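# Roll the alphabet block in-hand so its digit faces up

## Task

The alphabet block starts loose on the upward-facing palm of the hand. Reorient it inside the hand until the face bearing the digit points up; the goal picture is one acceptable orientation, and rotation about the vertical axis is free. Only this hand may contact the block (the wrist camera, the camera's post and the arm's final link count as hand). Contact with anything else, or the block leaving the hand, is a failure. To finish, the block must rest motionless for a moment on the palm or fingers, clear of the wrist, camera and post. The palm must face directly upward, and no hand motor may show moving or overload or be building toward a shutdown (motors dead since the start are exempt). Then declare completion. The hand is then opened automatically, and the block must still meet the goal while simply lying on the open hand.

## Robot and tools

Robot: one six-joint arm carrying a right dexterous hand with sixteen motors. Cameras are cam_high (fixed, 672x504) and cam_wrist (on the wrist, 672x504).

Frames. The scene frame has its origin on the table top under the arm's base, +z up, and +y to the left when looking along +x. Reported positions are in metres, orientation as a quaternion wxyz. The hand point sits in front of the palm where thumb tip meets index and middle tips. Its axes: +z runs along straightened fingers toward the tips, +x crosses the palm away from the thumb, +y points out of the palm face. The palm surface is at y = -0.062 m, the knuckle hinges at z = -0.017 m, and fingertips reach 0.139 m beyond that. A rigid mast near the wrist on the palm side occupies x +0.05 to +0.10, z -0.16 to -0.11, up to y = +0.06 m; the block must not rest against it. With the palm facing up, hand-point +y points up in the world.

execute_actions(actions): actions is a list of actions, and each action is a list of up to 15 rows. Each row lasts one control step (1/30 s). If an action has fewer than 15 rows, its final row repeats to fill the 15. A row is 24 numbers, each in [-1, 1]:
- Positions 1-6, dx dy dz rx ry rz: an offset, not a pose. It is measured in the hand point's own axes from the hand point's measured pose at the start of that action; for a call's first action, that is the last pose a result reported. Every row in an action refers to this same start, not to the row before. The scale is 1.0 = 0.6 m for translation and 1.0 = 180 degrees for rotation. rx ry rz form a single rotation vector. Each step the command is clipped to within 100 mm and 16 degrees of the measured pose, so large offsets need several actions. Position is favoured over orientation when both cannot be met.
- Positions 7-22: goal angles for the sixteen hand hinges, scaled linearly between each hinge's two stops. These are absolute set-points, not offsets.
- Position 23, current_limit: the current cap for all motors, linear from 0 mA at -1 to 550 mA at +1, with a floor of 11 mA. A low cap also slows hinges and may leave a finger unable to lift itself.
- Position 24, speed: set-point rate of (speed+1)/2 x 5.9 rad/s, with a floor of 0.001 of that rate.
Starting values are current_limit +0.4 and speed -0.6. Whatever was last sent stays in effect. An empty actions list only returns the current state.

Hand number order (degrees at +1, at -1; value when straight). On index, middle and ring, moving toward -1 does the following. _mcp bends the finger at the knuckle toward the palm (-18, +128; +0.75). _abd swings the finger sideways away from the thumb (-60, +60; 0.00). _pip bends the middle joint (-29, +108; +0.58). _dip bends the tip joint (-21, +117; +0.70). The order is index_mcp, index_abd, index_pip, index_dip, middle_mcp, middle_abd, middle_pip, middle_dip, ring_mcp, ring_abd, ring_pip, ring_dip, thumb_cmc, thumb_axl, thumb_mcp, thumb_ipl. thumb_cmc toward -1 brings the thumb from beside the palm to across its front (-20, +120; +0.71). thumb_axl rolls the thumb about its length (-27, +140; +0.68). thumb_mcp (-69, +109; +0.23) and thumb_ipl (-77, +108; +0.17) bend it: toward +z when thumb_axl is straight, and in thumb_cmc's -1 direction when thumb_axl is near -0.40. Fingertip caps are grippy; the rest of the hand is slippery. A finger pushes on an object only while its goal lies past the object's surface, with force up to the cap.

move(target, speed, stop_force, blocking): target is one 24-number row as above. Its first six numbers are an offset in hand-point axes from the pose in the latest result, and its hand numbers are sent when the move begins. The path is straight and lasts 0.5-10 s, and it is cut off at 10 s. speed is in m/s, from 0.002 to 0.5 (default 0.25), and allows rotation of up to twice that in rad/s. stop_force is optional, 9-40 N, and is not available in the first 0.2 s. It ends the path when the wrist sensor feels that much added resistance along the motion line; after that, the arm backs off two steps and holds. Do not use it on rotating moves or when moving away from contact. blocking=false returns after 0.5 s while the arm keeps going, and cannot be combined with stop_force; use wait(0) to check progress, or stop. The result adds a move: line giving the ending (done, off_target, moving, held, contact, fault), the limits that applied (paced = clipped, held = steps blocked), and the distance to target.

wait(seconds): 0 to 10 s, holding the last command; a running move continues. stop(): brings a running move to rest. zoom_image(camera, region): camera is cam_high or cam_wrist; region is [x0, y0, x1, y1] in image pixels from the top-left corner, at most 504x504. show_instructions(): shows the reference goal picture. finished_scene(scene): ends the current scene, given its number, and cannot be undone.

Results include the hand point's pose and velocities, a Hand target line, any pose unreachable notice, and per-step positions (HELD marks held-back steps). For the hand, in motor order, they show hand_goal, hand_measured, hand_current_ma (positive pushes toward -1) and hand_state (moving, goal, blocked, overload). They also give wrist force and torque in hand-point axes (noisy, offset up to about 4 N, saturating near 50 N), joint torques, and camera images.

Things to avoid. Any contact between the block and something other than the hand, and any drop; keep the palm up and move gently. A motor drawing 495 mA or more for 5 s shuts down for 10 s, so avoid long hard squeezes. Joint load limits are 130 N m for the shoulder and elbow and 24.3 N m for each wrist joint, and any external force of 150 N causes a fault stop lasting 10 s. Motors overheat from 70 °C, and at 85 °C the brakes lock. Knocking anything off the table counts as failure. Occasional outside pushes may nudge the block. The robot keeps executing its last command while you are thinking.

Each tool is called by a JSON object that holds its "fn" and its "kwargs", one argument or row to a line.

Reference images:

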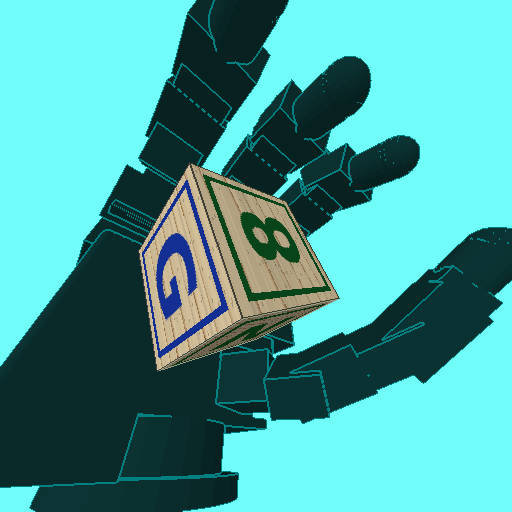

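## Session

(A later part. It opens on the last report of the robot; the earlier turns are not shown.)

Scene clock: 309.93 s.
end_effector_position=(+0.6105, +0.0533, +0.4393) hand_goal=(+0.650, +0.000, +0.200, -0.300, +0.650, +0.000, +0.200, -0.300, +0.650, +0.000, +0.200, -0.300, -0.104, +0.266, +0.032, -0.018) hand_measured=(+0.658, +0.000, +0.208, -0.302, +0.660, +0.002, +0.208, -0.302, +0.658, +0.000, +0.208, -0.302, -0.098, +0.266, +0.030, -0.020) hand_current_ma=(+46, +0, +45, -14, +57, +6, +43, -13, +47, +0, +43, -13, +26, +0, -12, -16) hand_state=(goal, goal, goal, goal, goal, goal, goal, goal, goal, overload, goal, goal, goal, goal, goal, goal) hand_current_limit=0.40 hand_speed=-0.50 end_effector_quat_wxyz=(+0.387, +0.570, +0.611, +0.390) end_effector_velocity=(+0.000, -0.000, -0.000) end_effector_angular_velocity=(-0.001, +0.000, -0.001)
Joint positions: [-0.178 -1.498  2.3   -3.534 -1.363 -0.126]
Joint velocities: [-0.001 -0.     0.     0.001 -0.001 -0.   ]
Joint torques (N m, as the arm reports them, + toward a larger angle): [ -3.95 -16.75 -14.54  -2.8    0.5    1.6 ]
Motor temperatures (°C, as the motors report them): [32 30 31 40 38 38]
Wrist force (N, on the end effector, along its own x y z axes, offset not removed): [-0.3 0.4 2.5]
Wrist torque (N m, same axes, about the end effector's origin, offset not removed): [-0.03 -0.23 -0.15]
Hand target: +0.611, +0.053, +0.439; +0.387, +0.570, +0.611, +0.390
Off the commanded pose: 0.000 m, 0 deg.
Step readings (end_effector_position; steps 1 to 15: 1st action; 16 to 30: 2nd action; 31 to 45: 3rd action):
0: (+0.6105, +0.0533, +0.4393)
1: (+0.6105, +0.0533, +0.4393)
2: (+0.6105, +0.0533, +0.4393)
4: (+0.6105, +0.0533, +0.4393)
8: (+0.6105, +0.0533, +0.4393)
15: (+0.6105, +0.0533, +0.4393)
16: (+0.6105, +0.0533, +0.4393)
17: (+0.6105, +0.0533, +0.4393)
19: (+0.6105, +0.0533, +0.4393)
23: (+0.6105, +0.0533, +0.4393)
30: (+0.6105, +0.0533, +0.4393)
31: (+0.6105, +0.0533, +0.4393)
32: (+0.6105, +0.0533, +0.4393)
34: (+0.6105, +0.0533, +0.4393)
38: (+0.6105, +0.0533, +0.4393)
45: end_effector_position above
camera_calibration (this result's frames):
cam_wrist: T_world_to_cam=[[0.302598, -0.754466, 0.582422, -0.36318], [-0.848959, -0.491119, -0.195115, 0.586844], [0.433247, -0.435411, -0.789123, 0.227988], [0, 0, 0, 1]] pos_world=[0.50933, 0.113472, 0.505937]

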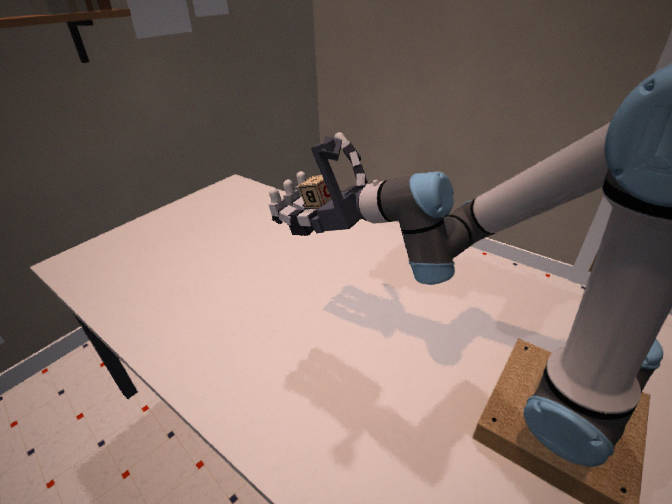

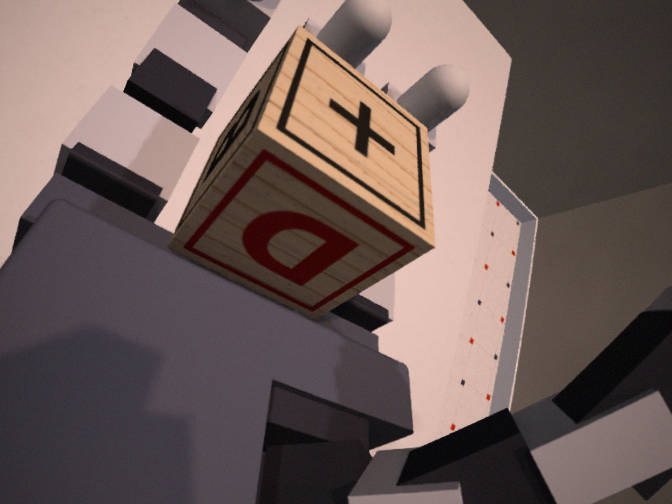

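{"fn": "execute_actions", "kwargs": {
  "actions": [
    [[0,0,0,0,0,0,0.72,0,0.4,-0.5,0.72,0,0.4,-0.5,0.72,0,0.4,-0.5,-0.104,0.266,0.032,-0.018,0.4,-0.5]],
    [[0,0,0,0.04,0,0,0.72,0,0.4,-0.5,0.72,0,0.4,-0.5,0.72,0,0.4,-0.5,-0.104,0.266,0.032,-0.018,0.4,-0.5]],
    [[0,0,0,0,0,0,0.72,0,0.4,-0.5,0.72,0,0.4,-0.5,0.72,0,0.4,-0.5,-0.104,0.266,0.032,-0.018,0.4,-0.5]]
  ]
}}

{"fn": "zoom_image", "kwargs": {
  "camera": "cam_high",
  "region": [240,110,400,260]
}}

Scene clock: 318.47 s.
end_effector_position=(+0.6104, +0.0534, +0.4395) hand_goal=(+0.720, +0.000, +0.400, -0.500, +0.720, +0.000, +0.400, -0.500, +0.720, +0.000, +0.400, -0.500, -0.104, +0.266, +0.032, -0.018) hand_measured=(+0.730, +0.000, +0.400, -0.496, +0.734, +0.002, +0.400, -0.498, +0.730, +0.000, +0.400, -0.498, -0.098, +0.266, +0.030, -0.020) hand_current_ma=(+58, +0, +4, +15, +70, +6, +4, +15, +58, +0, +4, +15, +27, +1, -12, -16) hand_state=(goal, goal, goal, goal, goal, goal, goal, goal, goal, overload, goal, goal, goal, goal, goal, goal) hand_current_limit=0.40 hand_speed=-0.50 end_effector_quat_wxyz=(+0.351, +0.593, +0.634, +0.352) end_effector_velocity=(+0.001, -0.001, -0.002) end_effector_angular_velocity=(+0.001, +0.004, -0.002)
Joint positions: [-0.173 -1.591  2.273 -3.29  -1.385 -0.148]
Joint velocities: [-0.     0.004  0.    -0.    -0.001  0.001]
Joint torques (N m, as the arm reports them, + toward a larger angle): [  6.22 -10.16 -12.64  -4.5    1.18   1.94]
Motor temperatures (°C, as the motors report them): [32 30 31 40 38 38]
Wrist force (N, on the end effector, along its own x y z axes, offset not removed): [-0.9 1.2 2.3]
Wrist torque (N m, same axes, about the end effector's origin, offset not removed): [-0.06 -0.10 -0.17]
Hand target: +0.610, +0.053, +0.439; +0.351, +0.593, +0.634, +0.352
Off the commanded pose: 0.000 m, 0 deg.
Step readings (end_effector_position; steps 1 to 15: 1st action; 16 to 30: 2nd action; 31 to 45: 3rd action):
0: (+0.6105, +0.0533, +0.4393)
1: (+0.6105, +0.0533, +0.4393)
2: (+0.6105, +0.0533, +0.4393)
4: (+0.6105, +0.0533, +0.4393)
8: (+0.6105, +0.0533, +0.4393)
15: (+0.6105, +0.0533, +0.4393)
16: (+0.6105, +0.0533, +0.4396)
17: (+0.6098, +0.0534, +0.4432)
19: (+0.6081, +0.0537, +0.4477)
23: (+0.6092, +0.0536, +0.4413)
30: (+0.6104, +0.0534, +0.4395)
31: (+0.6104, +0.0533, +0.4395)
32: (+0.6104, +0.0533, +0.4394)
34: (+0.6104, +0.0534, +0.4396)
38: (+0.6104, +0.0534, +0.4397)
45: end_effector_position above
camera_calibration (this result's frames):
cam_wrist: T_world_to_cam=[[0.369355, -0.751855, 0.546161, -0.388176], [-0.86794, -0.489106, -0.086346, 0.550429], [0.33205, -0.442143, -0.833218, 0.309726], [0, 0, 0, 1]] pos_world=[0.51827, 0.114309, 0.517604]

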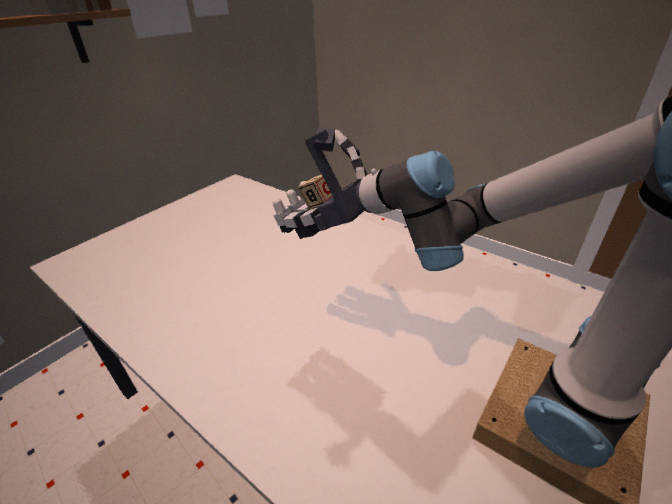

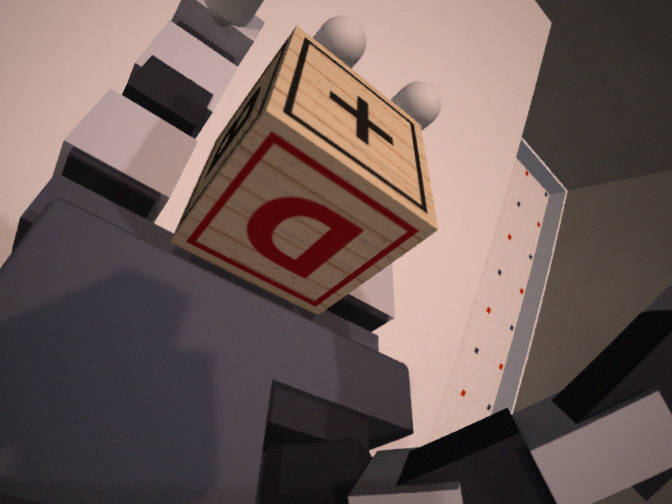

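Region (240, 110, 400, 260) of cam_high's 672x504 image, scaled by 3.150, with more detail than that image has; it fills the top 472 rows of this view, and the rest is white.

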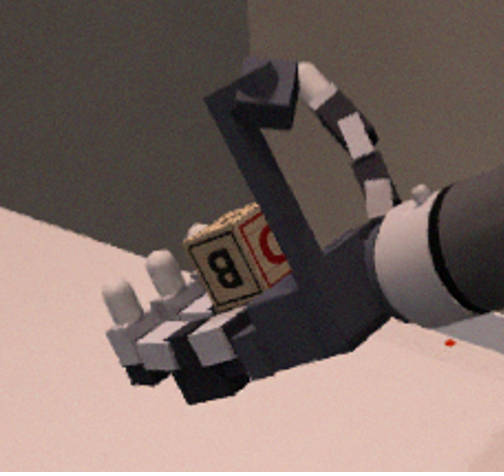

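{"fn": "execute_actions", "kwargs": {
  "actions": [
    [[0,0,0,0.04,0,0,0.72,0,0.35,-0.55,0.72,0,0.35,-0.55,0.72,0,0.35,-0.55,-0.104,0.266,0.032,-0.018,0.4,-0.5]],
    [[0,0,0,0.03,0,0,0.72,0,0.35,-0.55,0.72,0,0.35,-0.55,0.72,0,0.35,-0.55,-0.104,0.266,0.032,-0.018,0.4,-0.5]],
    [[0,0,0,0,0,0,0.72,0,0.35,-0.55,0.72,0,0.35,-0.55,0.72,0,0.35,-0.55,-0.104,0.266,0.032,-0.018,0.4,-0.5]]
  ]
}}

{"fn": "zoom_image", "kwargs": {
  "camera": "cam_high",
  "region": [240,110,400,260]
}}

Scene clock: 329.50 s.
end_effector_position=(+0.6102, +0.0534, +0.4399) hand_goal=(+0.720, +0.000, +0.350, -0.550, +0.720, +0.000, +0.350, -0.550, +0.720, +0.000, +0.350, -0.550, -0.104, +0.266, +0.032, -0.018) hand_measured=(+0.728, +0.000, +0.356, -0.546, +0.736, +0.002, +0.358, -0.546, +0.730, +0.000, +0.356, -0.548, -0.098, +0.266, +0.030, -0.020) hand_current_ma=(+51, +0, +30, +16, +88, +6, +43, +22, +52, +0, +30, +16, +28, +3, -17, -16) hand_state=(goal, goal, goal, goal, goal, goal, goal, goal, goal, overload, goal, goal, goal, goal, goal, goal) hand_current_limit=0.40 hand_speed=-0.50 end_effector_quat_wxyz=(+0.285, +0.627, +0.668, +0.281) end_effector_velocity=(+0.001, +0.000, -0.001) end_effector_angular_velocity=(+0.000, +0.002, +0.002)
Joint positions: [-0.159 -1.699  2.176 -2.871 -1.431 -0.175]
Joint velocities: [-0.001  0.003  0.    -0.001  0.002 -0.002]
Joint torques (N m, as the arm reports them, + toward a larger angle): [  5.56 -15.64 -15.72  -4.82   0.56  -0.9 ]
Motor temperatures (°C, as the motors report them): [32 30 31 40 38 38]
Wrist force (N, on the end effector, along its own x y z axes, offset not removed): [-0.6 0.4 1.1]
Wrist torque (N m, same axes, about the end effector's origin, offset not removed): [0.13 -0.14 -0.21]
Hand target: +0.610, +0.053, +0.440; +0.285, +0.627, +0.668, +0.281
Off the commanded pose: 0.000 m, 0 deg.
Step readings (end_effector_position; steps 1 to 15: 1st action; 16 to 30: 2nd action; 31 to 45: 3rd action):
0: (+0.6104, +0.0534, +0.4395)
1: (+0.6104, +0.0533, +0.4398)
2: (+0.6099, +0.0534, +0.4448)
4: (+0.6087, +0.0536, +0.4497)
8: (+0.6092, +0.0535, +0.4419)
15: (+0.6102, +0.0534, +0.4397)
16: (+0.6102, +0.0534, +0.4401)
17: (+0.6101, +0.0534, +0.4444)
19: (+0.6098, +0.0535, +0.4458)
23: (+0.6097, +0.0535, +0.4411)
30: (+0.6102, +0.0534, +0.4398)
31: (+0.6102, +0.0534, +0.4398)
32: (+0.6102, +0.0534, +0.4398)
34: (+0.6102, +0.0534, +0.4398)
38: (+0.6102, +0.0534, +0.4400)
45: end_effector_position above
camera_calibration (this result's frames):
cam_wrist: T_world_to_cam=[[0.473948, -0.748546, 0.463737, -0.416004], [-0.868658, -0.483723, 0.106978, 0.4654], [0.144242, -0.453531, -0.879491, 0.445668], [0, 0, 0, 1]] pos_world=[0.537153, 0.115851, 0.535089]

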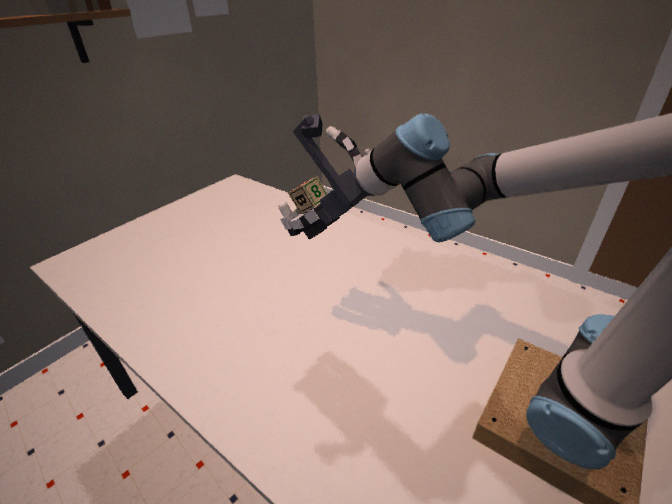

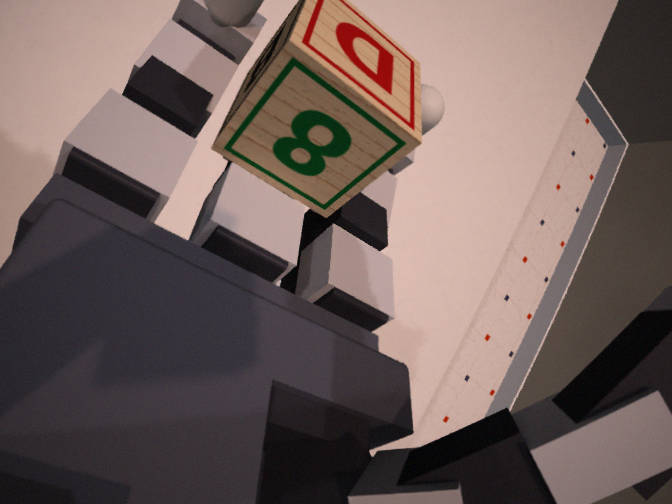

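Region (240, 110, 400, 260) of cam_high's 672x504 image, scaled by 3.150, with more detail than that image has; it fills the top 472 rows of this view, and the rest is white.

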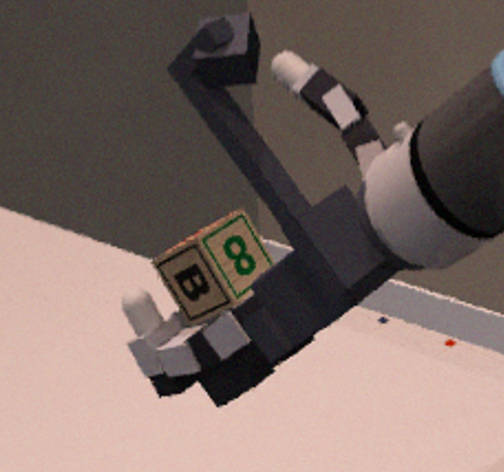

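{"fn": "execute_actions", "kwargs": {
  "actions": [
    [[0,0,0,-0.07,0,0,0.72,0,0.35,-0.55,0.72,0,0.35,-0.55,0.72,0,0.35,-0.55,-0.104,0.266,0.032,-0.018,0.4,-0.7]],
    [[0,0,0,-0.07,0,0,0.72,0,0.35,-0.55,0.72,0,0.35,-0.55,0.72,0,0.35,-0.55,-0.104,0.266,0.032,-0.018,0.4,-0.7]],
    [[0,0,0,-0.07,0,0,0.72,0,0.35,-0.55,0.72,0,0.35,-0.55,0.72,0,0.35,-0.55,-0.104,0.266,0.032,-0.018,0.4,-0.7]],
    [[0,0,0,-0.04,0,0,0.65,0,0.35,-0.55,0.65,0,0.35,-0.55,0.65,0,0.35,-0.55,-0.104,0.266,0.032,-0.018,0.4,-0.7]],
    [[0,0,0,0,0,0,0.55,0,0.35,-0.55,0.55,0,0.35,-0.55,0.55,0,0.35,-0.55,-0.104,0.266,0.032,-0.018,0.4,-0.7]],
    [[0,0,0,0,0,0,0.55,0,0.35,-0.55,0.55,0,0.35,-0.55,0.55,0,0.35,-0.55,-0.104,0.266,0.032,-0.018,0.4,-0.7]]
  ]
}}

{"fn": "zoom_image", "kwargs": {
  "camera": "cam_high",
  "region": [240,110,400,260]
}}

Scene clock: 345.53 s.
end_effector_position=(+0.6090, +0.0534, +0.4377) hand_goal=(+0.550, +0.000, +0.350, -0.550, +0.550, +0.000, +0.350, -0.550, +0.550, +0.000, +0.350, -0.550, -0.104, +0.266, +0.032, -0.018) hand_measured=(+0.572, +0.000, +0.354, -0.548, +0.580, +0.002, +0.356, -0.548, +0.574, +0.000, +0.354, -0.548, -0.100, +0.266, +0.030, -0.020) hand_current_ma=(+133, +0, +19, +13, +158, +6, +30, +13, +133, +0, +19, +13, +26, +4, -16, -14) hand_state=(blocked, goal, goal, goal, blocked, goal, goal, goal, blocked, overload, goal, goal, goal, goal, goal, goal) hand_current_limit=0.40 hand_speed=-0.70 end_effector_quat_wxyz=(+0.497, +0.477, +0.516, +0.510) end_effector_velocity=(+0.001, +0.000, -0.001) end_effector_angular_velocity=(-0.000, +0.003, +0.001)
Joint positions: [-0.178 -1.118  2.226 -4.271 -1.329 -0.027]
Joint velocities: [ 0.     0.002  0.     0.001  0.001 -0.001]
Joint torques (N m, as the arm reports them, + toward a larger angle): [  4.24 -37.12  -4.98  -1.05   0.36  -1.8 ]
Motor temperatures (°C, as the motors report them): [32 30 31 40 38 38]
Wrist force (N, on the end effector, along its own x y z axes, offset not removed): [-0.3 2.2 0.4]
Wrist torque (N m, same axes, about the end effector's origin, offset not removed): [0.40 -0.14 -0.06]
Hand target: +0.609, +0.053, +0.438; +0.497, +0.477, +0.516, +0.510
Off the commanded pose: 0.000 m, 0 deg.
Step readings (end_effector_position; steps 1 to 15: 1st action; 16 to 30: 2nd action; 31 to 45: 3rd action; 46 to 60: 4th action; 61 to 75: 5th action; 76 to 90: 6th action):
0: (+0.6102, +0.0534, +0.4398)
1: (+0.6102, +0.0533, +0.4394)
2: (+0.6104, +0.0530, +0.4324)
4: (+0.6084, +0.0536, +0.4170)
8: (+0.6072, +0.0539, +0.4325)
15: (+0.6097, +0.0533, +0.4393)
16: (+0.6098, +0.0533, +0.4390)
17: (+0.6101, +0.0532, +0.4325)
19: (+0.6112, +0.0531, +0.4180)
23: (+0.6082, +0.0537, +0.4320)
30: (+0.6093, +0.0534, +0.4385)
31: (+0.6094, +0.0533, +0.4385)
32: (+0.6105, +0.0532, +0.4357)
34: (+0.6137, +0.0526, +0.4247)
38: (+0.6090, +0.0534, +0.4329)
45: (+0.6090, +0.0534, +0.4379)
46: (+0.6092, +0.0534, +0.4381)
47: (+0.6106, +0.0531, +0.4375)
49: (+0.6112, +0.0530, +0.4350)
53: (+0.6090, +0.0535, +0.4367)
60: (+0.6090, +0.0534, +0.4378)
61: (+0.6090, +0.0534, +0.4378)
62: (+0.6090, +0.0534, +0.4378)
64: (+0.6090, +0.0534, +0.4378)
68: (+0.6090, +0.0534, +0.4377)
75: (+0.6090, +0.0534, +0.4377)
76: (+0.6090, +0.0534, +0.4377)
77: (+0.6090, +0.0534, +0.4377)
79: (+0.6090, +0.0534, +0.4377)
83: (+0.6090, +0.0534, +0.4377)
90: end_effector_position above
camera_calibration (this result's frames):
cam_wrist: T_world_to_cam=[[0.0517885, -0.766539, 0.640106, -0.233585], [-0.686724, -0.492705, -0.534463, 0.635091], [0.725071, -0.411897, -0.551917, -0.0553464], [0, 0, 0, 1]] pos_world=[0.488359, 0.111064, 0.458405]

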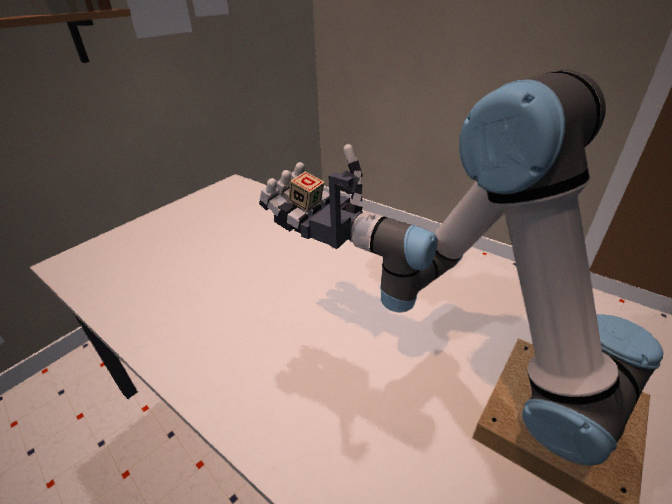

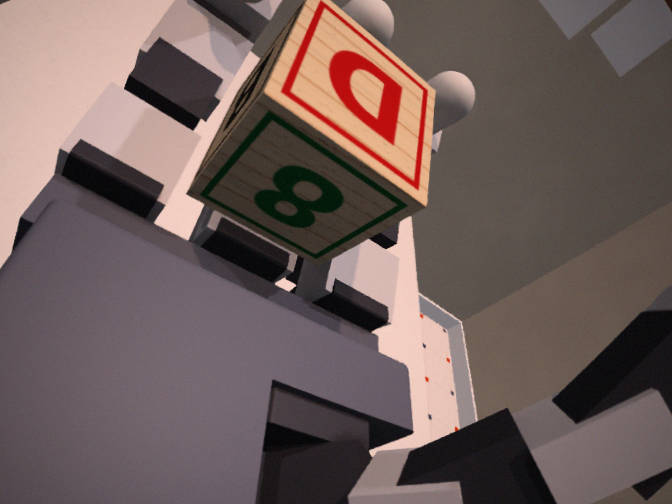

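Region (240, 110, 400, 260) of cam_high's 672x504 image, scaled by 3.150, with more detail than that image has; it fills the top 472 rows of this view, and the rest is white.

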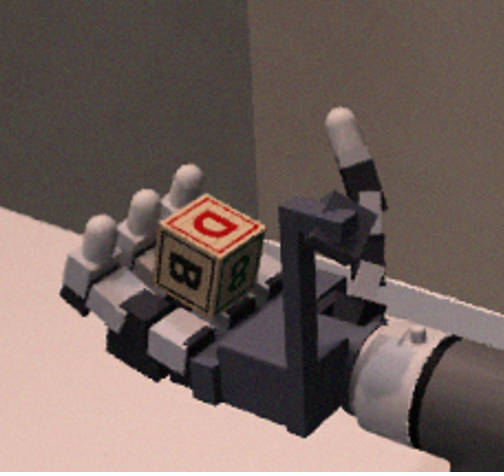

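{"fn": "execute_actions", "kwargs": {
  "actions": [
    [[0,0,0,0,0,0,0.45,0,0.3,-0.4,0.45,0,0.3,-0.4,0.45,0,0.3,-0.4,-0.104,0.266,0.032,-0.018,0.4,-0.8]],
    [[0,0,0,0,0,0,0.38,0,0.25,-0.4,0.38,0,0.25,-0.4,0.38,0,0.25,-0.4,-0.104,0.266,0.032,-0.018,0.4,-0.8]],
    [[0,0,0,0,0,0,0.38,0,0.25,-0.4,0.38,0,0.25,-0.4,0.38,0,0.25,-0.4,-0.104,0.266,0.032,-0.018,0.4,-0.8]]
  ]
}}

{"fn": "zoom_image", "kwargs": {
  "camera": "cam_high",
  "region": [240,110,400,260]
}}

Scene clock: 353.57 s.
end_effector_position=(+0.6090, +0.0534, +0.4377) hand_goal=(+0.380, +0.000, +0.250, -0.400, +0.380, +0.000, +0.250, -0.400, +0.380, +0.000, +0.250, -0.400, -0.104, +0.266, +0.032, -0.018) hand_measured=(+0.400, +0.000, +0.256, -0.404, +0.406, +0.002, +0.256, -0.404, +0.402, +0.000, +0.256, -0.402, -0.100, +0.266, +0.030, -0.020) hand_current_ma=(+123, +0, +31, -17, +141, +6, +30, -17, +123, +0, +30, -17, +26, +4, -16, -14) hand_state=(blocked, goal, goal, goal, blocked, goal, goal, goal, blocked, overload, goal, goal, goal, goal, goal, goal) hand_current_limit=0.40 hand_speed=-0.80 end_effector_quat_wxyz=(+0.497, +0.477, +0.516, +0.510) end_effector_velocity=(-0.000, +0.000, +0.000) end_effector_angular_velocity=(+0.000, -0.000, +0.001)
Joint positions: [-0.178 -1.118  2.226 -4.271 -1.329 -0.027]
Joint velocities: [ 0.    -0.     0.    -0.     0.001  0.   ]
Joint torques (N m, as the arm reports them, + toward a larger angle): [  4.12 -22.61 -19.68  -2.22   0.46   1.17]
Motor temperatures (°C, as the motors report them): [32 30 31 40 38 38]
Wrist force (N, on the end effector, along its own x y z axes, offset not removed): [1.7 0.5 -0.1]
Wrist torque (N m, same axes, about the end effector's origin, offset not removed): [-0.06 -0.43 0.03]
Hand target: +0.609, +0.053, +0.438; +0.497, +0.477, +0.516, +0.510
Off the commanded pose: 0.000 m, 0 deg.
Step readings (end_effector_position; steps 1 to 15: 1st action; 16 to 30: 2nd action; 31 to 45: 3rd action):
0: (+0.6090, +0.0534, +0.4377)
1: (+0.6090, +0.0534, +0.4377)
2: (+0.6090, +0.0534, +0.4377)
4: (+0.6090, +0.0534, +0.4377)
8: (+0.6090, +0.0534, +0.4377)
15: (+0.6090, +0.0534, +0.4377)
16: (+0.6090, +0.0534, +0.4377)
17: (+0.6090, +0.0534, +0.4377)
19: (+0.6090, +0.0534, +0.4377)
23: (+0.6090, +0.0534, +0.4377)
30: (+0.6090, +0.0534, +0.4377)
31: (+0.6090, +0.0534, +0.4377)
32: (+0.6090, +0.0534, +0.4377)
34: (+0.6090, +0.0534, +0.4377)
38: (+0.6090, +0.0534, +0.4377)
45: end_effector_position above
camera_calibration (this result's frames):
cam_wrist: T_world_to_cam=[[0.051792, -0.766547, 0.640096, -0.233581], [-0.686727, -0.492698, -0.534466, 0.635093], [0.725068, -0.41189, -0.551927, -0.0553472], [0, 0, 0, 1]] pos_world=[0.488364, 0.111061, 0.458402]

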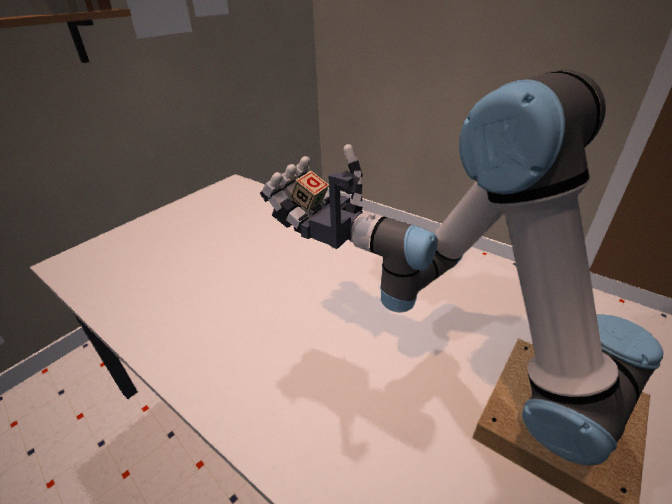

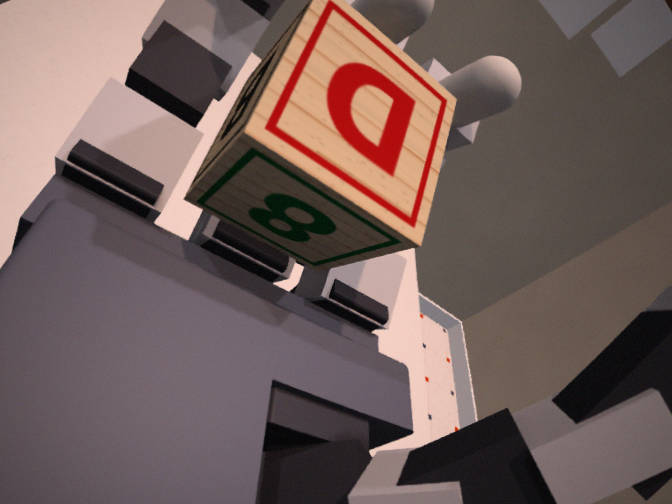

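Region (240, 110, 400, 260) of cam_high's 672x504 image, scaled by 3.150, with more detail than that image has; it fills the top 472 rows of this view, and the rest is white.

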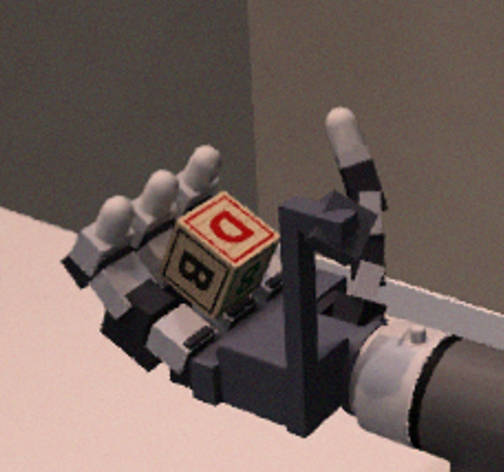

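{"fn": "execute_actions", "kwargs": {
  "actions": [
    [[0,0,0,0,0,0,0.72,0,0.5,-0.5,0.72,0,0.5,-0.5,0.72,0,0.5,-0.5,-0.104,0.266,0.032,-0.018,0.4,-0.6]],
    [[0,0,0,-0.04,0,0,0.72,0,0.5,-0.5,0.72,0,0.5,-0.5,0.72,0,0.5,-0.5,-0.104,0.266,0.032,-0.018,0.4,-0.6]],
    [[0,0,0,-0.03,0,0,0.72,0,0.5,-0.5,0.72,0,0.5,-0.5,0.72,0,0.5,-0.5,-0.104,0.266,0.032,-0.018,0.4,-0.6]],
    [[0,0,0,0,0,0,0.72,0,0.5,-0.5,0.72,0,0.5,-0.5,0.72,0,0.5,-0.5,-0.104,0.266,0.032,-0.018,0.4,-0.6]]
  ]
}}

{"fn": "zoom_image", "kwargs": {
  "camera": "cam_high",
  "region": [240,110,400,260]
}}

Scene clock: 364.03 s.
end_effector_position=(+0.6089, +0.0534, +0.4375) hand_goal=(+0.720, +0.000, +0.500, -0.500, +0.720, +0.000, +0.500, -0.500, +0.720, +0.000, +0.500, -0.500, -0.104, +0.266, +0.032, -0.018) hand_measured=(+0.730, +0.000, +0.500, -0.498, +0.734, +0.002, +0.500, -0.498, +0.730, +0.000, +0.500, -0.498, -0.100, +0.266, +0.030, -0.020) hand_current_ma=(+58, +0, +2, +13, +71, +6, +2, +13, +57, +0, +2, +13, +26, +4, -9, -14) hand_state=(goal, goal, goal, goal, goal, goal, goal, goal, goal, overload, goal, goal, goal, goal, goal, goal) hand_current_limit=0.40 hand_speed=-0.60 end_effector_quat_wxyz=(+0.545, +0.420, +0.457, +0.563) end_effector_velocity=(-0.000, +0.000, +0.001) end_effector_angular_velocity=(+0.001, +0.000, +0.001)
Joint positions: [-0.166 -0.947  2.096 -4.535 -1.34   0.024]
Joint velocities: [ 0.    -0.002  0.001  0.002  0.     0.001]
Joint torques (N m, as the arm reports them, + toward a larger angle): [  5.66 -42.25  -3.44  -0.42  -0.28  -0.92]
Motor temperatures (°C, as the motors report them): [32 30 31 40 38 38]
Wrist force (N, on the end effector, along its own x y z axes, offset not removed): [0.2 0.7 -0.2]
Wrist torque (N m, same axes, about the end effector's origin, offset not removed): [0.11 -0.08 -0.08]
Hand target: +0.609, +0.053, +0.438; +0.545, +0.420, +0.457, +0.563
Off the commanded pose: 0.000 m, 0 deg.
Step readings (end_effector_position; steps 1 to 15: 1st action; 16 to 30: 2nd action; 31 to 45: 3rd action; 46 to 60: 4th action):
0: (+0.6090, +0.0534, +0.4377)
1: (+0.6090, +0.0534, +0.4377)
2: (+0.6090, +0.0534, +0.4377)
4: (+0.6090, +0.0534, +0.4377)
8: (+0.6090, +0.0534, +0.4377)
15: (+0.6090, +0.0534, +0.4377)
16: (+0.6091, +0.0534, +0.4377)
17: (+0.6104, +0.0532, +0.4375)
19: (+0.6110, +0.0531, +0.4357)
23: (+0.6090, +0.0534, +0.4367)
30: (+0.6089, +0.0534, +0.4376)
31: (+0.6090, +0.0534, +0.4376)
32: (+0.6098, +0.0533, +0.4373)
34: (+0.6096, +0.0533, +0.4367)
38: (+0.6089, +0.0534, +0.4372)
45: (+0.6089, +0.0534, +0.4376)
46: (+0.6089, +0.0534, +0.4376)
47: (+0.6089, +0.0534, +0.4376)
49: (+0.6089, +0.0534, +0.4376)
53: (+0.6089, +0.0534, +0.4376)
60: end_effector_position above
camera_calibration (this result's frames):
cam_wrist: T_world_to_cam=[[-0.0818215, -0.774159, 0.627681, -0.146234], [-0.552241, -0.489055, -0.675171, 0.614421], [0.82966, -0.401874, -0.387507, -0.191568], [0, 0, 0, 1]] pos_world=[0.486279, 0.110291, 0.432394]

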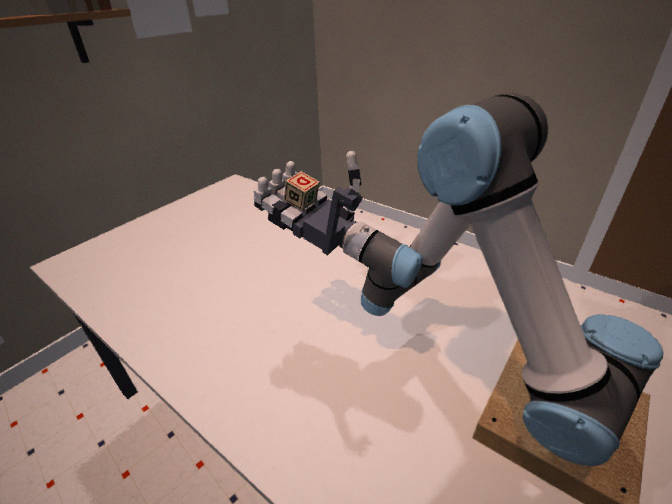

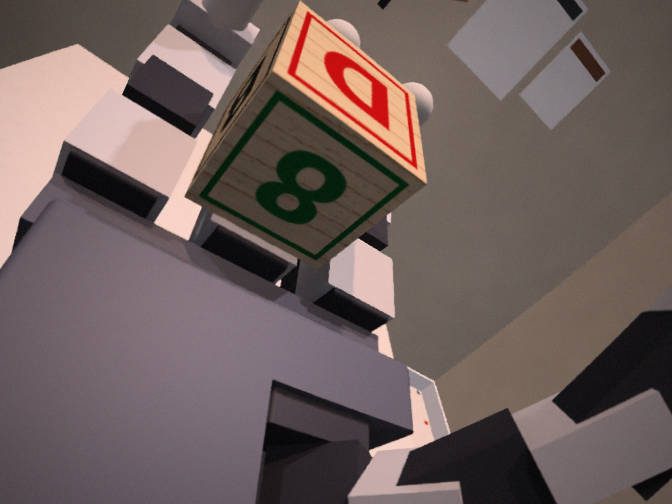

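Region (240, 110, 400, 260) of cam_high's 672x504 image, scaled by 3.150, with more detail than that image has; it fills the top 472 rows of this view, and the rest is white.

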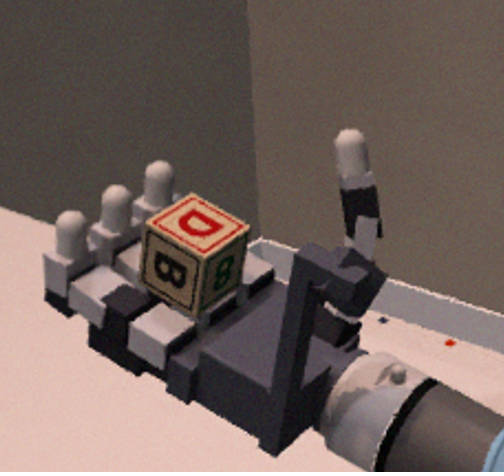

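{"fn": "execute_actions", "kwargs": {
  "actions": [
    [[0,0,0,-0.05,0,0,0.8,0,0.5,-0.5,0.8,0,0.5,-0.5,0.8,0,0.5,-0.5,-0.104,0.266,0.032,-0.018,0.4,0.5]],
    [[0,0,0,0,0,0,0.65,0,0.5,-0.5,0.65,0,0.5,-0.5,0.65,0,0.5,-0.5,-0.104,0.266,0.032,-0.018,0.4,0.5]],
    [[0,0,0,0,0,0,0.82,0,0.5,-0.5,0.82,0,0.5,-0.5,0.82,0,0.5,-0.5,-0.104,0.266,0.032,-0.018,0.4,0.5]],
    [[0,0,0,0,0,0,0.65,0,0.5,-0.5,0.65,0,0.5,-0.5,0.65,0,0.5,-0.5,-0.104,0.266,0.032,-0.018,0.4,0.5]],
    [[0,0,0,0,0,0,0.75,0,0.5,-0.5,0.75,0,0.5,-0.5,0.75,0,0.5,-0.5,-0.104,0.266,0.032,-0.018,0.4,0.5]]
  ]
}}

{"fn": "zoom_image", "kwargs": {
  "camera": "cam_high",
  "region": [230,130,390,280]
}}

Scene clock: 377.53 s.
end_effector_position=(+0.6088, +0.0535, +0.4374) hand_goal=(+0.750, +0.000, +0.500, -0.500, +0.750, +0.000, +0.500, -0.500, +0.750, +0.000, +0.500, -0.500, -0.104, +0.266, +0.032, -0.018) hand_measured=(+0.758, +0.000, +0.500, -0.498, +0.760, +0.002, +0.500, -0.498, +0.758, +0.000, +0.500, -0.498, -0.100, +0.266, +0.032, -0.020) hand_current_ma=(+47, +0, +5, +12, +51, +6, +5, +12, +47, +0, +5, +12, +26, +4, -4, -14) hand_state=(goal, goal, goal, goal, goal, goal, goal, goal, goal, overload, goal, goal, goal, goal, goal, goal) hand_current_limit=0.40 hand_speed=0.50 end_effector_quat_wxyz=(+0.576, +0.377, +0.412, +0.597) end_effector_velocity=(-0.000, -0.001, +0.000) end_effector_angular_velocity=(+0.000, -0.001, -0.002)
Joint positions: [-0.155 -0.844  1.978 -4.678 -1.357  0.056]
Joint velocities: [-0.002 -0.001  0.    -0.001 -0.001  0.   ]
Joint torques (N m, as the arm reports them, + toward a larger angle): [  1.24 -42.37  -3.47  -1.07   0.33  -0.81]
Motor temperatures (°C, as the motors report them): [32 30 31 40 38 38]
Wrist force (N, on the end effector, along its own x y z axes, offset not removed): [-1.1 2.6 1.6]
Wrist torque (N m, same axes, about the end effector's origin, offset not removed): [0.16 -0.08 -0.24]
Hand target: +0.609, +0.053, +0.437; +0.576, +0.377, +0.412, +0.597
Off the commanded pose: 0.000 m, 0 deg.
Step readings (end_effector_position; steps 1 to 15: 1st action; 16 to 30: 2nd action; 31 to 45: 3rd action; 46 to 60: 4th action; 61 to 75: 5th action):
0: (+0.6089, +0.0534, +0.4376)
1: (+0.6089, +0.0535, +0.4375)
2: (+0.6097, +0.0534, +0.4369)
4: (+0.6100, +0.0532, +0.4354)
8: (+0.6086, +0.0534, +0.4363)
15: (+0.6088, +0.0535, +0.4374)
16: (+0.6088, +0.0535, +0.4374)
17: (+0.6088, +0.0534, +0.4374)
19: (+0.6088, +0.0534, +0.4374)
23: (+0.6088, +0.0534, +0.4373)
30: (+0.6088, +0.0535, +0.4374)
31: (+0.6088, +0.0535, +0.4374)
32: (+0.6088, +0.0535, +0.4374)
34: (+0.6088, +0.0535, +0.4374)
38: (+0.6088, +0.0535, +0.4374)
45: (+0.6088, +0.0535, +0.4374)
46: (+0.6088, +0.0535, +0.4374)
47: (+0.6088, +0.0535, +0.4374)
49: (+0.6088, +0.0535, +0.4374)
53: (+0.6088, +0.0535, +0.4374)
60: (+0.6088, +0.0535, +0.4374)
61: (+0.6088, +0.0535, +0.4374)
62: (+0.6088, +0.0535, +0.4374)
64: (+0.6088, +0.0535, +0.4374)
68: (+0.6088, +0.0535, +0.4374)
75: end_effector_position above
camera_calibration (this result's frames):
cam_wrist: T_world_to_cam=[[-0.173965, -0.779903, 0.601239, -0.0781545], [-0.43918, -0.485021, -0.756224, 0.580699], [0.881395, -0.395609, -0.258141, -0.279952], [0, 0, 0, 1]] pos_world=[0.488184, 0.109947, 0.413861]

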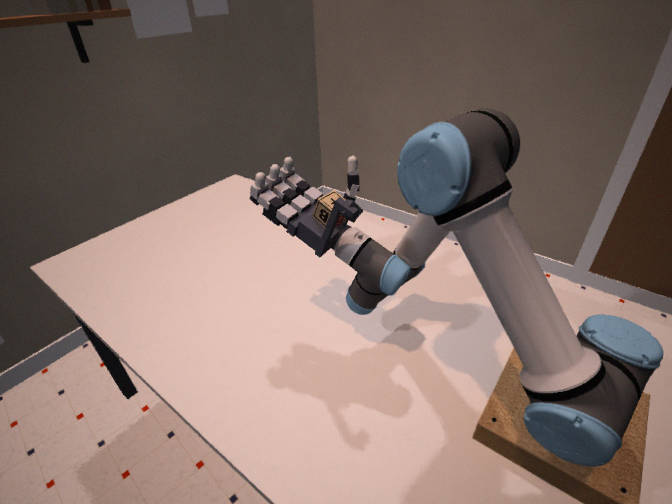

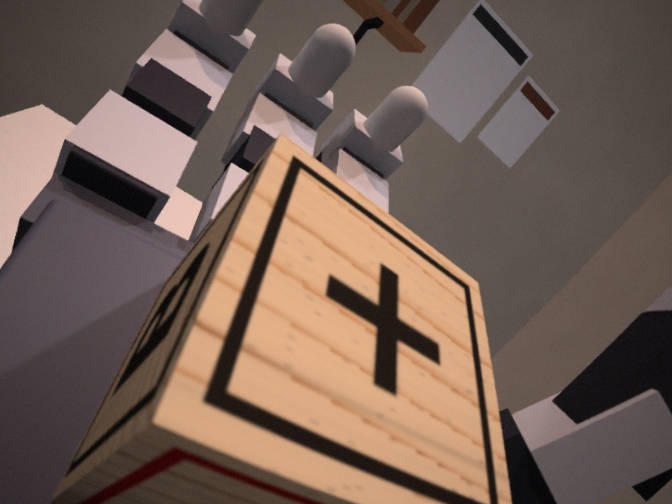

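Region (230, 130, 390, 280) of cam_high's 672x504 image, scaled by 3.150, with more detail than that image has; it fills the top 472 rows of this view, and the rest is white.

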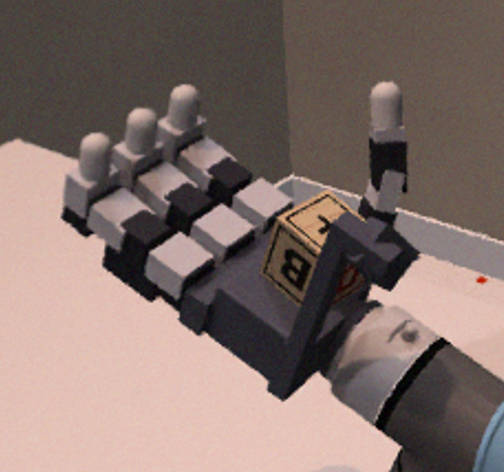

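{"fn": "execute_actions", "kwargs": {
  "actions": [
    [[0,0,0,-0.0,0,0,0.6,0,-0.3,0.3,0.6,0,-0.3,0.3,0.6,0,-0.3,0.3,-0.104,0.266,0.032,-0.018,0.4,0.2]],
    [[0,0,0,0.07,0,0,0.6,0,-0.3,0.3,0.6,0,-0.3,0.3,0.6,0,-0.3,0.3,-0.104,0.266,0.032,-0.018,0.4,0.2]],
    [[0,0,0,0.06,0,0,0.6,0,-0.3,0.3,0.6,0,-0.3,0.3,0.6,0,-0.3,0.3,-0.104,0.266,0.032,-0.018,0.4,0.2]],
    [[0,0,0,0.04,0,0,0.6,0,-0.3,0.3,0.6,0,-0.3,0.3,0.6,0,-0.3,0.3,-0.104,0.266,0.032,-0.018,0.4,0.2]],
    [[0,0,0,0.03,0,0,0.6,0,-0.3,0.3,0.6,0,-0.3,0.3,0.6,0,-0.3,0.3,-0.104,0.266,0.032,-0.018,0.4,0.2]],
    [[0,0,0,0.03,0,0,0.6,0,-0.3,0.3,0.6,0,-0.3,0.3,0.6,0,-0.3,0.3,-0.104,0.266,0.032,-0.018,0.4,0.2]],
    [[0,0,0,0.025,0,0,0.6,0,-0.3,0.3,0.6,0,-0.3,0.3,0.6,0,-0.3,0.3,-0.104,0.266,0.032,-0.018,0.4,0.2]],
    [[0,0,0,0,0,0,0.6,0,-0.3,0.3,0.6,0,-0.3,0.3,0.6,0,-0.3,0.3,-0.104,0.266,0.032,-0.018,0.4,0.2]]
  ]
}}

{"fn": "zoom_image", "kwargs": {
  "camera": "cam_high",
  "region": [240,110,400,260]
}}

Scene clock: 399.40 s.
end_effector_position=(+0.6082, +0.0536, +0.4374) hand_goal=(+0.600, +0.000, -0.300, +0.300, +0.600, +0.000, -0.300, +0.300, +0.600, +0.000, -0.300, +0.300, -0.104, +0.266, +0.032, -0.018) hand_measured=(+0.614, +0.000, -0.296, +0.298, +0.616, +0.002, -0.296, +0.298, +0.616, +0.000, -0.296, +0.298, -0.098, +0.266, +0.032, -0.020) hand_current_ma=(+82, +0, +18, -13, +90, +6, +18, -12, +86, +0, +19, -12, +26, +4, -4, -14) hand_state=(goal, goal, goal, goal, goal, goal, goal, goal, goal, overload, goal, goal, goal, goal, goal, goal) hand_current_limit=0.40 hand_speed=0.20 end_effector_quat_wxyz=(+0.387, +0.569, +0.610, +0.393) end_effector_velocity=(+0.001, -0.001, -0.001) end_effector_angular_velocity=(+0.004, +0.002, -0.001)
Joint positions: [-0.181 -1.495  2.309 -3.551 -1.358 -0.126]
Joint velocities: [-0.002  0.002 -0.     0.001  0.002  0.003]
Joint torques (N m, as the arm reports them, + toward a larger angle): [  8.98 -11.25 -16.61  -4.41  -0.19   0.47]
Motor temperatures (°C, as the motors report them): [32 30 31 40 38 38]
Wrist force (N, on the end effector, along its own x y z axes, offset not removed): [-0.1 0.7 -0.4]
Wrist torque (N m, same axes, about the end effector's origin, offset not removed): [0.14 -0.17 -0.09]
Hand target: +0.608, +0.054, +0.437; +0.387, +0.569, +0.610, +0.393
Off the commanded pose: 0.000 m, 0 deg.
Step readings (end_effector_position; steps 1 to 15: 1st action; 16 to 30: 2nd action; 31 to 45: 3rd action; 46 to 60: 4th action; 61 to 75: 5th action; 76 to 90: 6th action; 91 to 105: 7th action; 106 to 120: 8th action):
0: (+0.6088, +0.0535, +0.4374)
1: (+0.6088, +0.0535, +0.4374)
2: (+0.6088, +0.0535, +0.4374)
4: (+0.6088, +0.0535, +0.4374)
8: (+0.6088, +0.0535, +0.4374)
15: (+0.6088, +0.0535, +0.4374)
16: (+0.6088, +0.0535, +0.4375)
17: (+0.6085, +0.0534, +0.4387)
19: (+0.6069, +0.0538, +0.4396)
23: (+0.6072, +0.0538, +0.4365)
30: (+0.6087, +0.0535, +0.4373)
31: (+0.6087, +0.0535, +0.4374)
32: (+0.6077, +0.0535, +0.4378)
34: (+0.6049, +0.0541, +0.4381)
38: (+0.6067, +0.0539, +0.4365)
45: (+0.6085, +0.0536, +0.4372)
46: (+0.6085, +0.0535, +0.4372)
47: (+0.6072, +0.0537, +0.4375)
49: (+0.6057, +0.0541, +0.4385)
53: (+0.6074, +0.0538, +0.4371)
60: (+0.6084, +0.0536, +0.4372)
61: (+0.6084, +0.0536, +0.4372)
62: (+0.6072, +0.0538, +0.4380)
64: (+0.6065, +0.0539, +0.4390)
68: (+0.6077, +0.0537, +0.4374)
75: (+0.6084, +0.0536, +0.4372)
76: (+0.6083, +0.0536, +0.4373)
77: (+0.6072, +0.0537, +0.4387)
79: (+0.6064, +0.0538, +0.4401)
83: (+0.6075, +0.0537, +0.4376)
90: (+0.6083, +0.0536, +0.4372)
91: (+0.6083, +0.0536, +0.4374)
92: (+0.6075, +0.0537, +0.4394)
94: (+0.6070, +0.0538, +0.4401)
98: (+0.6077, +0.0537, +0.4378)
105: (+0.6082, +0.0536, +0.4373)
106: (+0.6083, +0.0536, +0.4373)
107: (+0.6083, +0.0536, +0.4373)
109: (+0.6083, +0.0536, +0.4373)
113: (+0.6082, +0.0536, +0.4374)
120: end_effector_position above
camera_calibration (this result's frames):
cam_wrist: T_world_to_cam=[[0.301615, -0.754405, 0.58301, -0.360819], [-0.846688, -0.493072, -0.2, 0.585513], [0.438347, -0.433305, -0.787463, 0.22361], [0, 0, 0, 1]] pos_world=[0.506557, 0.113388, 0.503548]

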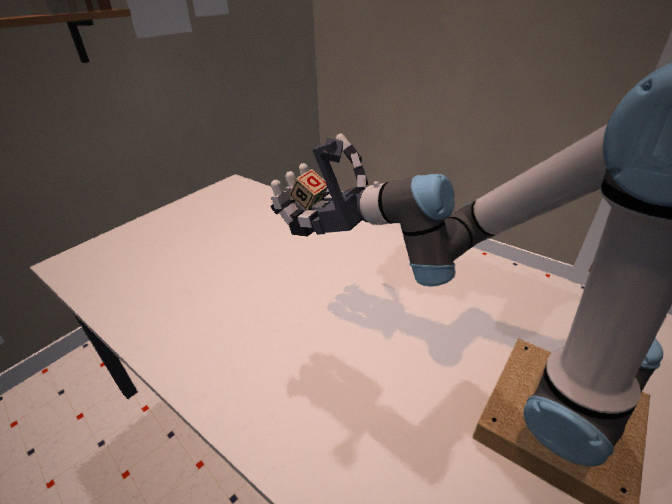

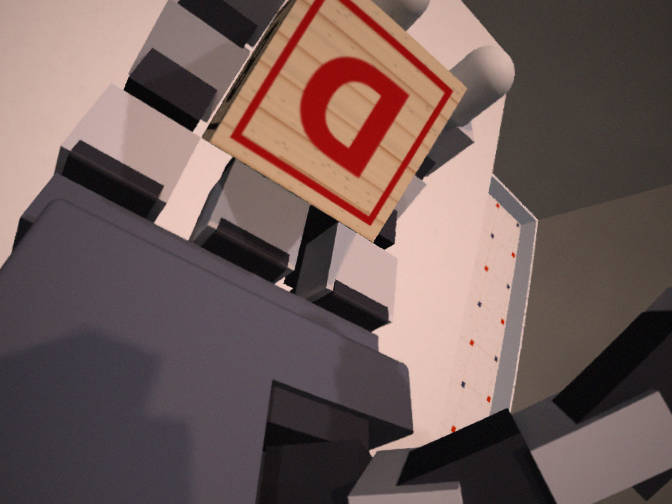

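Region (240, 110, 400, 260) of cam_high's 672x504 image, scaled by 3.150, with more detail than that image has; it fills the top 472 rows of this view, and the rest is white.

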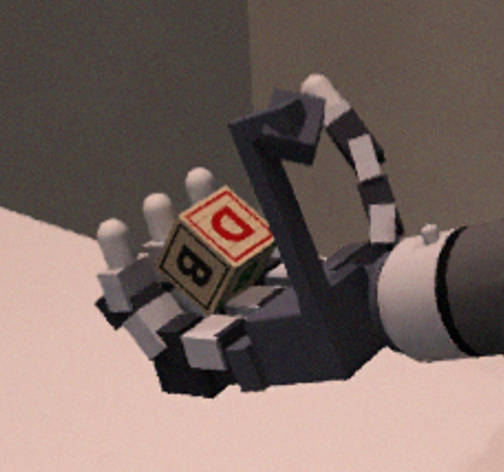

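{"fn": "execute_actions", "kwargs": {
  "actions": [
    [[0,0,0,0,0,0,0.65,0,-0.1,0.0,0.65,0,-0.1,0.0,0.65,0,-0.1,0.0,-0.104,0.266,0.032,-0.018,0.4,-0.8]],
    [[0,0,0,0,0,0,0.7,0,0.15,-0.3,0.7,0,0.15,-0.3,0.7,0,0.15,-0.3,-0.104,0.266,0.032,-0.018,0.4,-0.8]],
    [[0,0,0,0,0,0,0.7,0,0.15,-0.3,0.7,0,0.15,-0.3,0.7,0,0.15,-0.3,-0.104,0.266,0.032,-0.018,0.4,-0.8]]
  ]
}}

{"fn": "zoom_image", "kwargs": {
  "camera": "cam_high",
  "region": [240,110,400,260]
}}

Scene clock: 417.13 s.
end_effector_position=(+0.6082, +0.0536, +0.4373) hand_goal=(+0.700, +0.000, +0.150, -0.300, +0.700, +0.000, +0.150, -0.300, +0.700, +0.000, +0.150, -0.300, -0.104, +0.266, +0.032, -0.018) hand_measured=(+0.708, +0.000, +0.150, -0.296, +0.714, +0.002, +0.152, -0.298, +0.708, +0.000, +0.150, -0.298, -0.098, +0.266, +0.032, -0.020) hand_current_ma=(+45, +0, +0, +15, +72, +6, +5, +15, +45, +0, +0, +15, +26, +4, -4, -14) hand_state=(goal, goal, goal, goal, goal, goal, goal, goal, goal, overload, goal, goal, goal, goal, goal, goal) hand_current_limit=0.40 hand_speed=-0.80 end_effector_quat_wxyz=(+0.387, +0.569, +0.610, +0.393) end_effector_velocity=(-0.000, +0.001, -0.000) end_effector_angular_velocity=(-0.001, +0.000, +0.001)
Joint positions: [-0.181 -1.495  2.309 -3.551 -1.358 -0.126]
Joint velocities: [ 0.002  0.001  0.    -0.001 -0.001 -0.001]
Joint torques (N m, as the arm reports them, + toward a larger angle): [ -5.33 -19.83 -23.22  -3.52  -0.23  -1.63]
Motor temperatures (°C, as the motors report them): [32 30 31 40 38 38]
Wrist force (N, on the end effector, along its own x y z axes, offset not removed): [-1.1 4.0 0.3]
Wrist torque (N m, same axes, about the end effector's origin, offset not removed): [0.59 -0.03 -0.11]
Hand target: +0.608, +0.054, +0.437; +0.387, +0.569, +0.610, +0.393
Off the commanded pose: 0.000 m, 0 deg.
Step readings (end_effector_position; steps 1 to 15: 1st action; 16 to 30: 2nd action; 31 to 45: 3rd action):
0: (+0.6082, +0.0536, +0.4373)
1: (+0.6082, +0.0536, +0.4373)
2: (+0.6082, +0.0536, +0.4373)
4: (+0.6082, +0.0536, +0.4373)
8: (+0.6082, +0.0536, +0.4373)
15: (+0.6082, +0.0536, +0.4373)
16: (+0.6082, +0.0536, +0.4373)
17: (+0.6082, +0.0536, +0.4373)
19: (+0.6082, +0.0536, +0.4373)
23: (+0.6082, +0.0536, +0.4373)
30: (+0.6082, +0.0536, +0.4373)
31: (+0.6082, +0.0536, +0.4373)
32: (+0.6082, +0.0536, +0.4373)
34: (+0.6082, +0.0536, +0.4373)
38: (+0.6082, +0.0536, +0.4373)
45: end_effector_position above
camera_calibration (this result's frames):
cam_wrist: T_world_to_cam=[[0.301693, -0.754459, 0.582901, -0.360769], [-0.846711, -0.493057, -0.199938, 0.585483], [0.438248, -0.433228, -0.787561, 0.223649], [0, 0, 0, 1]] pos_world=[0.506563, 0.113382, 0.50349]

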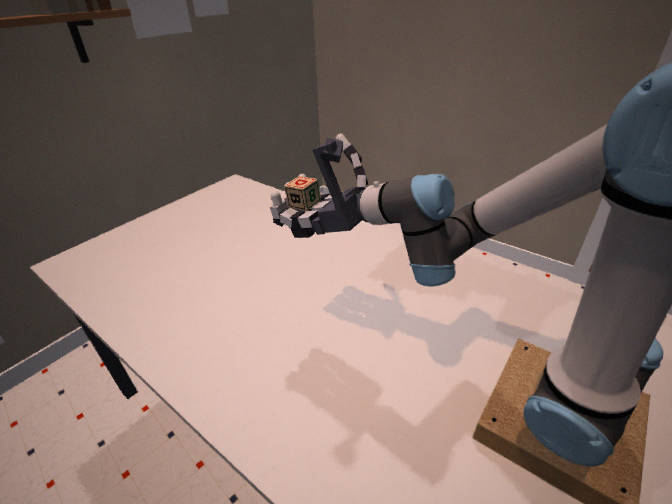

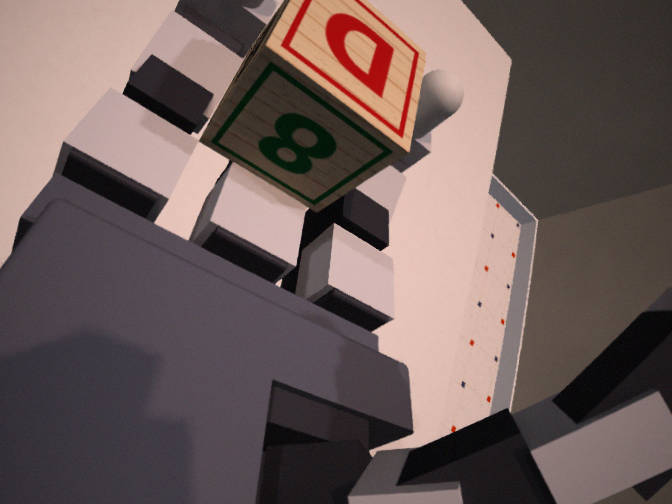

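Region (240, 110, 400, 260) of cam_high's 672x504 image, scaled by 3.150, with more detail than that image has; it fills the top 472 rows of this view, and the rest is white.

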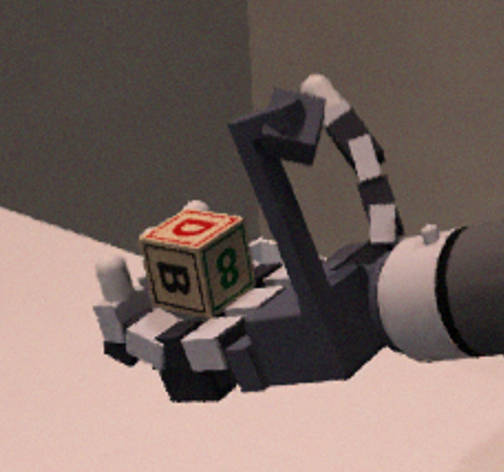

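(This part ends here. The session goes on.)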